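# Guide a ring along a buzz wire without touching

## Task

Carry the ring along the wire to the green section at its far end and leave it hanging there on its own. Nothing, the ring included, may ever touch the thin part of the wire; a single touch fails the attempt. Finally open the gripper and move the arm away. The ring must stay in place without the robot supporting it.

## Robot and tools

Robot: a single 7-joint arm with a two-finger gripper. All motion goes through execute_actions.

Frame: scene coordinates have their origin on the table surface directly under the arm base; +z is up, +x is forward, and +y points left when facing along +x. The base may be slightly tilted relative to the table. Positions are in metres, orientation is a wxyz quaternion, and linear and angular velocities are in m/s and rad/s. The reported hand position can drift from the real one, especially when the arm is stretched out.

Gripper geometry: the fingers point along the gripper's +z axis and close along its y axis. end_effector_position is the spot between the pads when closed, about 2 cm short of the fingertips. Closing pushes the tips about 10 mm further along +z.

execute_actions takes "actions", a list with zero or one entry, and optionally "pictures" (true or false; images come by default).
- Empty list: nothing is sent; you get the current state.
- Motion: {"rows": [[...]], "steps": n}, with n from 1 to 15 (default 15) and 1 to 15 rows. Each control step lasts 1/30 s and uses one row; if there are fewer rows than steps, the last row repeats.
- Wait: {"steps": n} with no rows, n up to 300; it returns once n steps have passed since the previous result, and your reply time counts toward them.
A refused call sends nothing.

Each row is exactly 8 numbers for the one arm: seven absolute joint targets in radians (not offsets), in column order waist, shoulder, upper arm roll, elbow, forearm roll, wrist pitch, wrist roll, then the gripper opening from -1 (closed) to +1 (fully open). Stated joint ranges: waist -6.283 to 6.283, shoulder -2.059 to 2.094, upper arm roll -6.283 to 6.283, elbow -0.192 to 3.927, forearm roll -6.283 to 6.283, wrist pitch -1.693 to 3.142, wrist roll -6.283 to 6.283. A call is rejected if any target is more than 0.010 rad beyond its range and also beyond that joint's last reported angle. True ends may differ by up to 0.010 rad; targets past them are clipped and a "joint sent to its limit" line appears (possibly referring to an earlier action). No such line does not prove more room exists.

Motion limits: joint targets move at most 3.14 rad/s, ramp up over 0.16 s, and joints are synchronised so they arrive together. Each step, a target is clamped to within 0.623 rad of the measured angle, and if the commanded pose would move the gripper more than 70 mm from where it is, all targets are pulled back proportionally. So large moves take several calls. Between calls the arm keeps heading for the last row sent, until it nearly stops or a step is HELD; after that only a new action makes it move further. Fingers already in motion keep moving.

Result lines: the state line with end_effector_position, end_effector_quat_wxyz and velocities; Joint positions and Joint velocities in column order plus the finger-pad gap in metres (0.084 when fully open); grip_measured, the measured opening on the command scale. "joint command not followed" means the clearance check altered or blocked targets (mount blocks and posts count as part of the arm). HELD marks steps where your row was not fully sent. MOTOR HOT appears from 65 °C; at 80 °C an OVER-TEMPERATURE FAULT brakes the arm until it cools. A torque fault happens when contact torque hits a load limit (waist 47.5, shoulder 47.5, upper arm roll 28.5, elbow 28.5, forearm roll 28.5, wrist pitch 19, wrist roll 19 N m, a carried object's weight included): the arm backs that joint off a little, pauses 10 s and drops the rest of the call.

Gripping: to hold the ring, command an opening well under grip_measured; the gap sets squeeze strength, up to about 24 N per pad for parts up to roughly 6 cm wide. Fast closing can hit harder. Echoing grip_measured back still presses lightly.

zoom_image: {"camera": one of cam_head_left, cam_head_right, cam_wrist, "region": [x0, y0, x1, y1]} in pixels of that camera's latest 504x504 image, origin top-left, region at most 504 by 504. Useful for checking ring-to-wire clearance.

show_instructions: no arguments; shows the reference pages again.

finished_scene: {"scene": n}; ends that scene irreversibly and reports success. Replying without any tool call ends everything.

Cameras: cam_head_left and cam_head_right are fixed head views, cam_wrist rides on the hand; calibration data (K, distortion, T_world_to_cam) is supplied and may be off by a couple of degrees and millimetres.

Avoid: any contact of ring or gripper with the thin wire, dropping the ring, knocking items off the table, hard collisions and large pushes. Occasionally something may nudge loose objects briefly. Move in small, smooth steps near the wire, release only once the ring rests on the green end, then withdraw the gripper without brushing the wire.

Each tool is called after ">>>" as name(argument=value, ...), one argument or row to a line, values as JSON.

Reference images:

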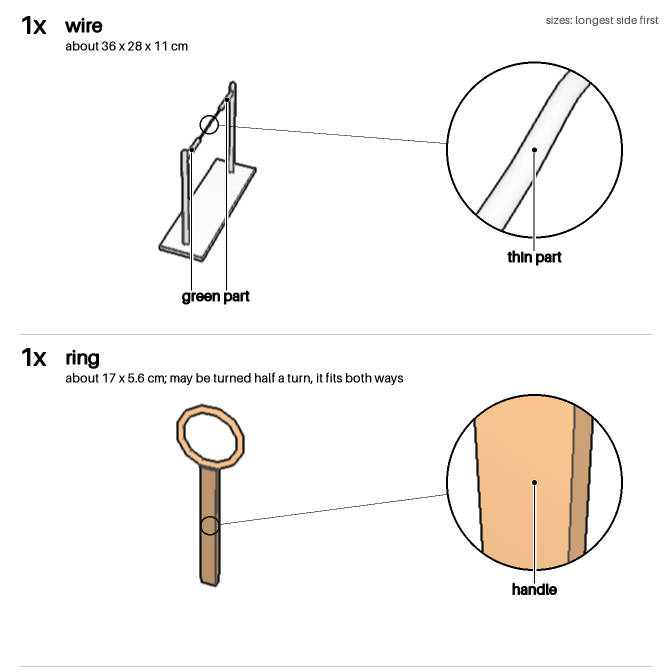

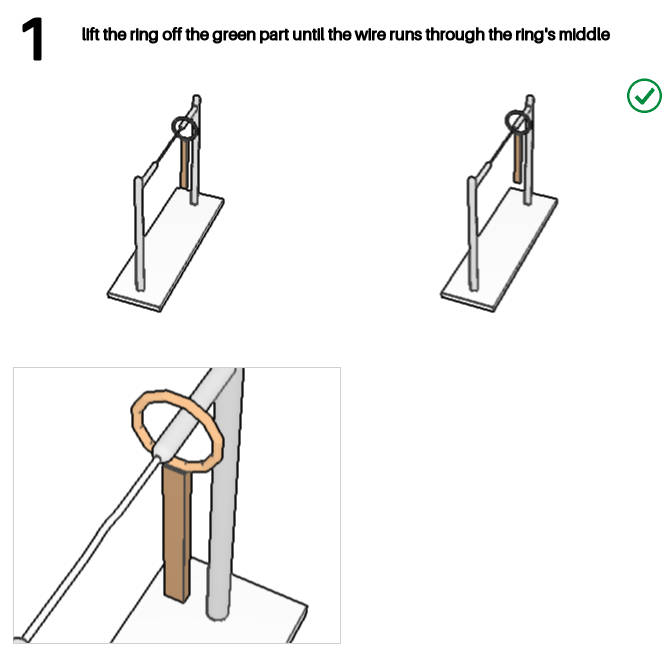

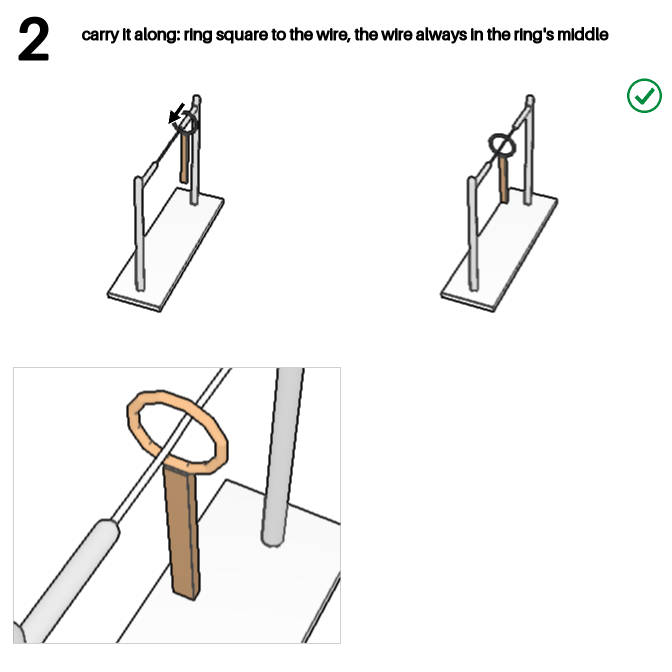

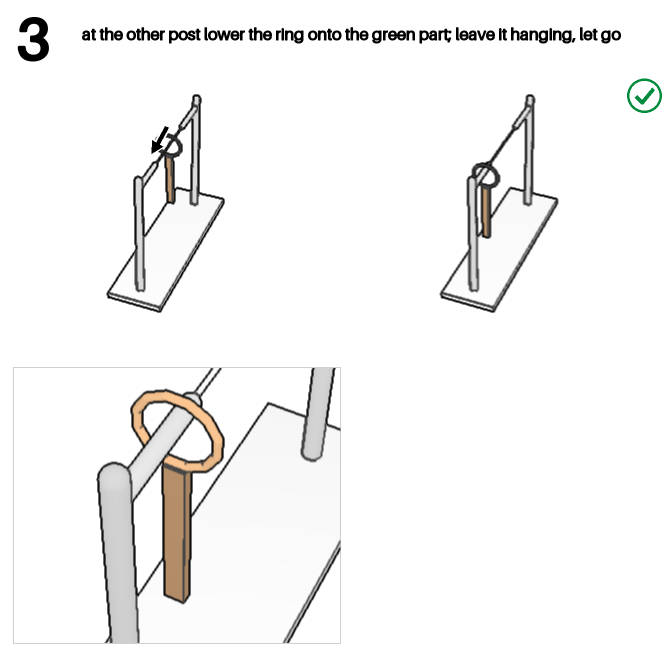

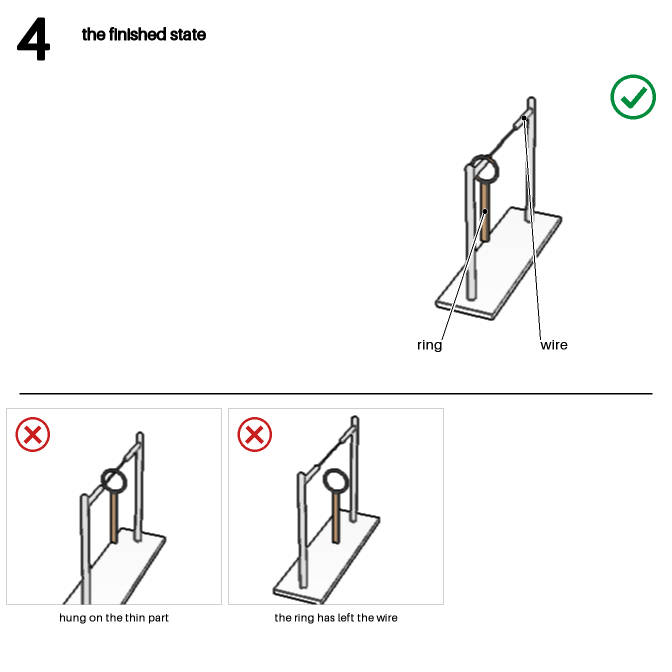

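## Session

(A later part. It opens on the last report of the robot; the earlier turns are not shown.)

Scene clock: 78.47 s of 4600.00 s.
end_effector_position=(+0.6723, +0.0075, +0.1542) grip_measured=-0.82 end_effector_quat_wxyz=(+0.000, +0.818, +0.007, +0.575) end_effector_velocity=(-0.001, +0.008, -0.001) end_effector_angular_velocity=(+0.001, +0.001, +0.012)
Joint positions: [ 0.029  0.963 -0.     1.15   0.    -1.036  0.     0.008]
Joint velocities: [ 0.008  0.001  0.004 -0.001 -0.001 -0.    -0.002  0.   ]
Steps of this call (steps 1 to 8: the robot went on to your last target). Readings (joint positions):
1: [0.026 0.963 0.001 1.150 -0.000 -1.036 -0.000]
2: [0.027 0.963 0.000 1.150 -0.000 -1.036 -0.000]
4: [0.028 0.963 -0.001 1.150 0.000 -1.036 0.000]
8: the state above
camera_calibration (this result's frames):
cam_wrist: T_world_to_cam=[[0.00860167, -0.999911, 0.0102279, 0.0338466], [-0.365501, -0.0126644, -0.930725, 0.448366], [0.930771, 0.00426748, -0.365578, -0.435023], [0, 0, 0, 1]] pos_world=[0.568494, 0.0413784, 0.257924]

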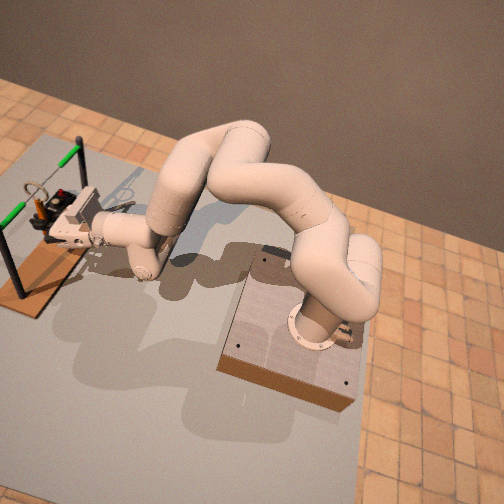

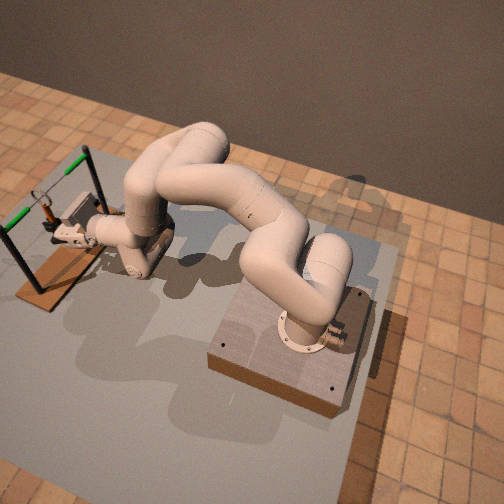

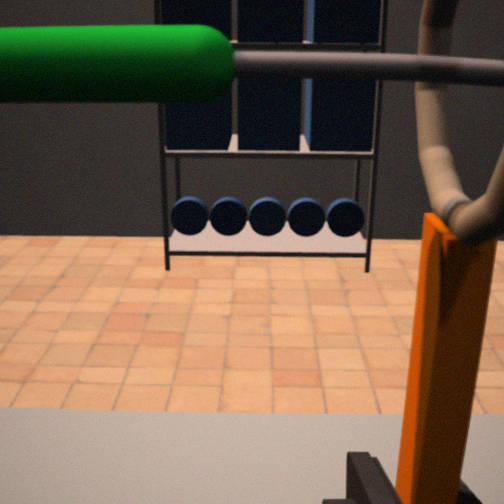

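>>> execute_actions(
  actions=[
    {"rows":[[0.04,0.9635,0,1.151,0,-1.035,0,-1],[0.05,0.964,0,1.153,0,-1.034,0,-1],[0.06,0.9645,0,1.155,0,-1.033,0,-1],[0.07,0.965,0,1.156,0,-1.032,0,-1],[0.08,0.9655,0,1.158,0,-1.031,0,-1],[0.09,0.966,0,1.159,0,-1.03,0,-1],[0.10,0.9665,0,1.161,0,-1.029,0,-1],[0.11,0.967,0,1.162,0,-1.028,0,-1],[0.125,0.968,0,1.165,0,-1.026,0,-1]],"steps":15},
  ],
  pictures=false,
)

>>> execute_actions(
  actions=[
    {"steps":8},
  ],
)

>>> zoom_image(
  camera="cam_head_right",
  region=[0, 130, 130, 260],
)

Scene clock: 82.23 s of 4600.00 s.
end_effector_position=(+0.6725, +0.0692, +0.1540) grip_measured=-0.82 end_effector_quat_wxyz=(-0.027, +0.817, +0.043, +0.574) end_effector_velocity=(-0.001, +0.047, -0.000) end_effector_angular_velocity=(-0.010, +0.000, +0.072)
Joint positions: [ 0.118  0.968  0.002  1.164 -0.    -1.027 -0.     0.008]
Joint velocities: [ 0.08   0.004 -0.012  0.014  0.002  0.01  -0.     0.   ]
Steps of this call (steps 1 to 15: the robot went on to your last target; steps 16 to 90: nothing new was sent; then 0.27 s passed at rest; steps 91 to 105: all 15 steps of this action). Readings (joint positions):
91: [0.030 0.963 -0.000 1.150 0.000 -1.036 0.000]
92: [0.031 0.963 -0.000 1.150 0.000 -1.036 0.000]
94: [0.036 0.963 -0.001 1.151 0.000 -1.035 0.000]
98: [0.065 0.965 -0.000 1.155 0.000 -1.032 0.000]
105: the state above

Scene clock: 82.50 s of 4600.00 s.
end_effector_position=(+0.6726, +0.0715, +0.1539) grip_measured=-0.82 end_effector_quat_wxyz=(-0.027, +0.817, +0.045, +0.574) end_effector_velocity=(-0.001, +0.007, -0.001) end_effector_angular_velocity=(+0.003, +0.002, +0.010)
Joint positions: [ 0.124  0.968 -0.001  1.165  0.    -1.026  0.     0.008]
Joint velocities: [ 0.007  0.001  0.004 -0.001 -0.001  0.     0.     0.   ]
Steps of this call (steps 1 to 8: the robot went on to your last target). Readings (joint positions):
1: [0.120 0.968 0.001 1.164 -0.000 -1.027 -0.000]
2: [0.122 0.968 0.001 1.164 -0.000 -1.027 -0.000]
4: [0.123 0.968 -0.000 1.165 0.000 -1.026 0.000]
8: the state above
camera_calibration (this result's frames):
cam_wrist: T_world_to_cam=[[0.103229, -0.994602, 0.0105014, 0.033817], [-0.362978, -0.0474987, -0.930586, 0.449767], [0.926062, 0.0922517, -0.365922, -0.43868], [0, 0, 0, 1]] pos_world=[0.56601, 0.0954668, 0.257669]

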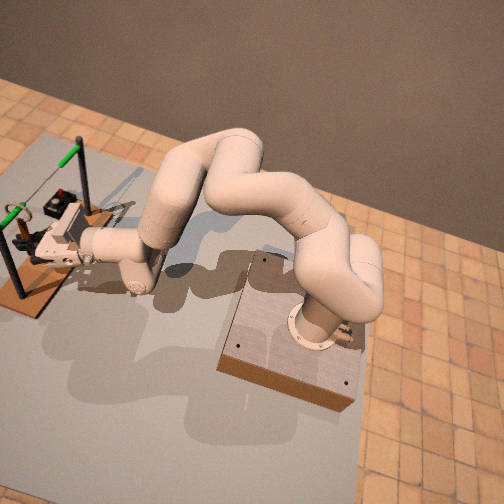

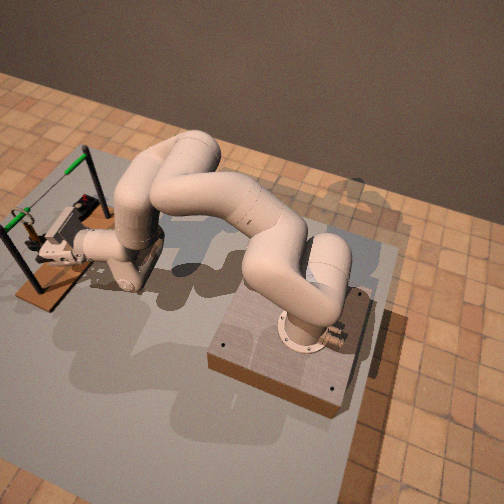

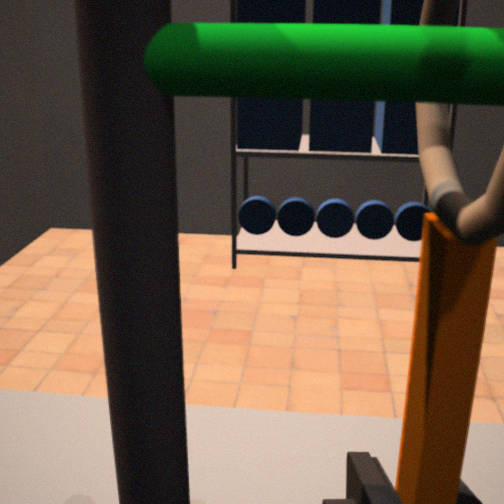

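Region (0, 130, 130, 260) of cam_head_right's 504x504 image, scaled by 3.877, with more detail than that image has.

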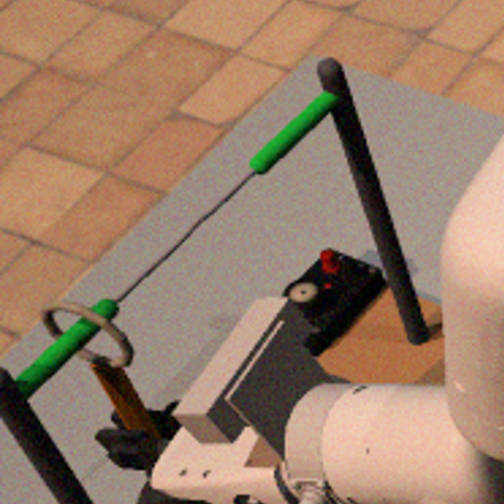

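Lower about 13 mm, open, retreat.

>>> execute_actions(
  actions=[
    {"rows":[[0.125,0.978,0,1.171,0,-1.03,0,-1],[0.125,0.988,0,1.178,0,-1.033,0,-1],[0.125,0.998,0,1.184,0,-1.037,0,-1],[0.125,1.008,0,1.1905,0,-1.0405,0,-1]],"steps":15},
  ],
  pictures=false,
)

>>> execute_actions(
  actions=[
    {"rows":[[0.125,1.008,0,1.1905,0,-1.0405,0,-0.7],[0.125,1.008,0,1.1905,0,-1.0405,0,-0.5],[0.125,1.008,0,1.1905,0,-1.0405,0,-0.2],[0.125,1.008,0,1.1905,0,-1.0405,0,0.0]],"steps":12},
  ],
  pictures=false,
)

>>> execute_actions(
  actions=[
    {"rows":[[0.125,0.9706,0,1.0415,0,-1.151,0,0.0]],"steps":12},
  ],
  pictures=false,
)

>>> execute_actions(
  actions=[
    {"rows":[[0.125,0.95,0,0.88,0,-1.29,0,0.0]],"steps":15},
  ],
)

Scene clock: 87.47 s of 4600.00 s.
end_effector_position=(+0.6726, +0.0725, +0.1414) grip_measured=-0.82 end_effector_quat_wxyz=(-0.027, +0.817, +0.046, +0.574) end_effector_velocity=(+0.001, +0.000, -0.001) end_effector_angular_velocity=(-0.000, -0.004, +0.001)
Joint positions: [ 0.125  1.007 -0.     1.19   0.    -1.04   0.     0.008]
Joint velocities: [ 0.     0.007 -0.     0.007 -0.    -0.004 -0.001 -0.   ]
Steps of this call (steps 1 to 15: the robot went on to your last target; steps 16 to 90: nothing new was sent; then 1.47 s passed at rest; steps 91 to 105: all 15 steps of this action). Readings (joint positions):
91: [0.125 0.968 -0.000 1.165 -0.000 -1.026 -0.000]
92: [0.125 0.969 -0.000 1.166 -0.000 -1.026 0.000]
94: [0.125 0.974 -0.000 1.170 0.000 -1.029 0.000]
98: [0.125 0.997 0.000 1.183 -0.000 -1.036 -0.000]
105: the state above

Scene clock: 87.87 s of 4600.00 s.
end_effector_position=(+0.6726, +0.0725, +0.1410) grip_measured=-0.02 end_effector_quat_wxyz=(-0.027, +0.817, +0.046, +0.574) end_effector_velocity=(-0.000, +0.000, -0.000) end_effector_angular_velocity=(-0.001, +0.000, +0.001)
Joint positions: [ 0.125  1.008 -0.     1.191  0.    -1.041  0.     0.043]
Joint velocities: [ 0.    -0.     0.    -0.001 -0.    -0.    -0.001  0.003]
Steps of this call (steps 1 to 12: all 12 steps of this action). Readings (joint positions):
1: [0.125 1.007 -0.000 1.190 0.000 -1.040 0.000]
2: [0.125 1.007 -0.000 1.190 -0.000 -1.040 0.000]
4: [0.125 1.008 -0.000 1.190 0.000 -1.041 0.000]
8: [0.125 1.008 -0.000 1.191 0.000 -1.041 0.000]
12: the state above

Scene clock: 88.27 s of 4600.00 s.
end_effector_position=(+0.6336, +0.0683, +0.1373) grip_measured=-0.01 end_effector_quat_wxyz=(-0.027, +0.817, +0.046, +0.574) end_effector_velocity=(-0.013, -0.002, +0.011) end_effector_angular_velocity=(+0.005, -0.029, -0.001)
Joint positions: [ 0.125  0.973 -0.     1.049 -0.    -1.145 -0.     0.044]
Joint velocities: [-0.001 -0.024  0.    -0.056  0.    -0.06   0.002 -0.   ]
Steps of this call (steps 1 to 12: all 12 steps of this action). Readings (joint positions):
1: [0.125 1.008 -0.000 1.190 0.000 -1.041 0.000]
2: [0.125 1.007 0.000 1.188 0.000 -1.042 0.000]
4: [0.125 0.998 0.000 1.159 0.000 -1.067 0.000]
8: [0.125 0.979 -0.000 1.070 -0.000 -1.127 -0.000]
12: the state above

Scene clock: 88.77 s of 4600.00 s.
end_effector_position=(+0.5824, +0.0627, +0.1318) grip_measured=-0.01 end_effector_quat_wxyz=(-0.027, +0.818, +0.046, +0.573) end_effector_velocity=(-0.010, -0.001, -0.001) end_effector_angular_velocity=(-0.000, +0.001, -0.001)
Joint positions: [ 0.125  0.95  -0.     0.884  0.    -1.287  0.     0.044]
Joint velocities: [-0.001 -0.004  0.    -0.031  0.    -0.027 -0.     0.   ]
Steps of this call (steps 1 to 15: all 15 steps of this action). Readings (joint positions):
1: [0.125 0.972 0.000 1.047 -0.000 -1.147 0.000]
2: [0.125 0.971 0.000 1.044 0.000 -1.150 0.000]
4: [0.125 0.965 0.000 1.012 0.000 -1.181 0.000]
8: [0.125 0.956 -0.000 0.912 -0.000 -1.259 -0.000]
15: the state above
camera_calibration (this result's frames):
cam_wrist: T_world_to_cam=[[0.104703, -0.994452, 0.0100989, 0.0338041], [-0.364833, -0.0478548, -0.929842, 0.397063], [0.925167, 0.0936724, -0.36782, -0.361727], [0, 0, 0, 1]] pos_world=[0.47598, 0.0865018, 0.235814]

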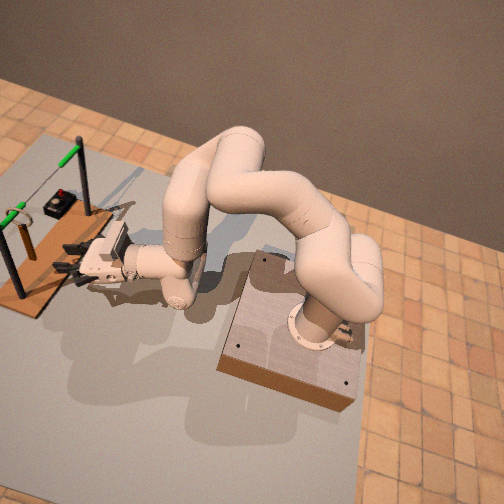

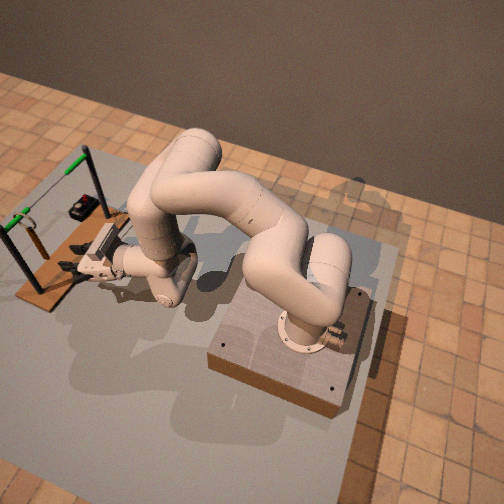

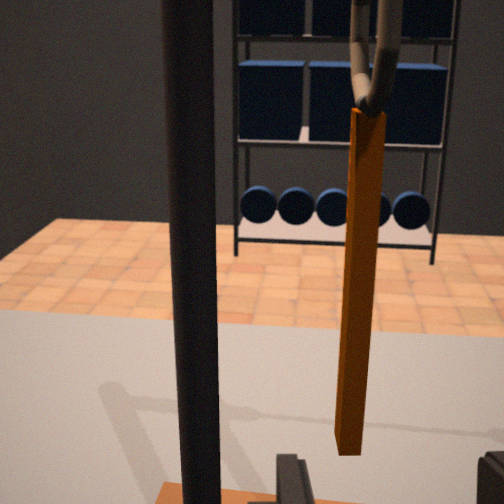

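>>> finished_scene(
  scene=1,
)

The scene is finished: the task was done.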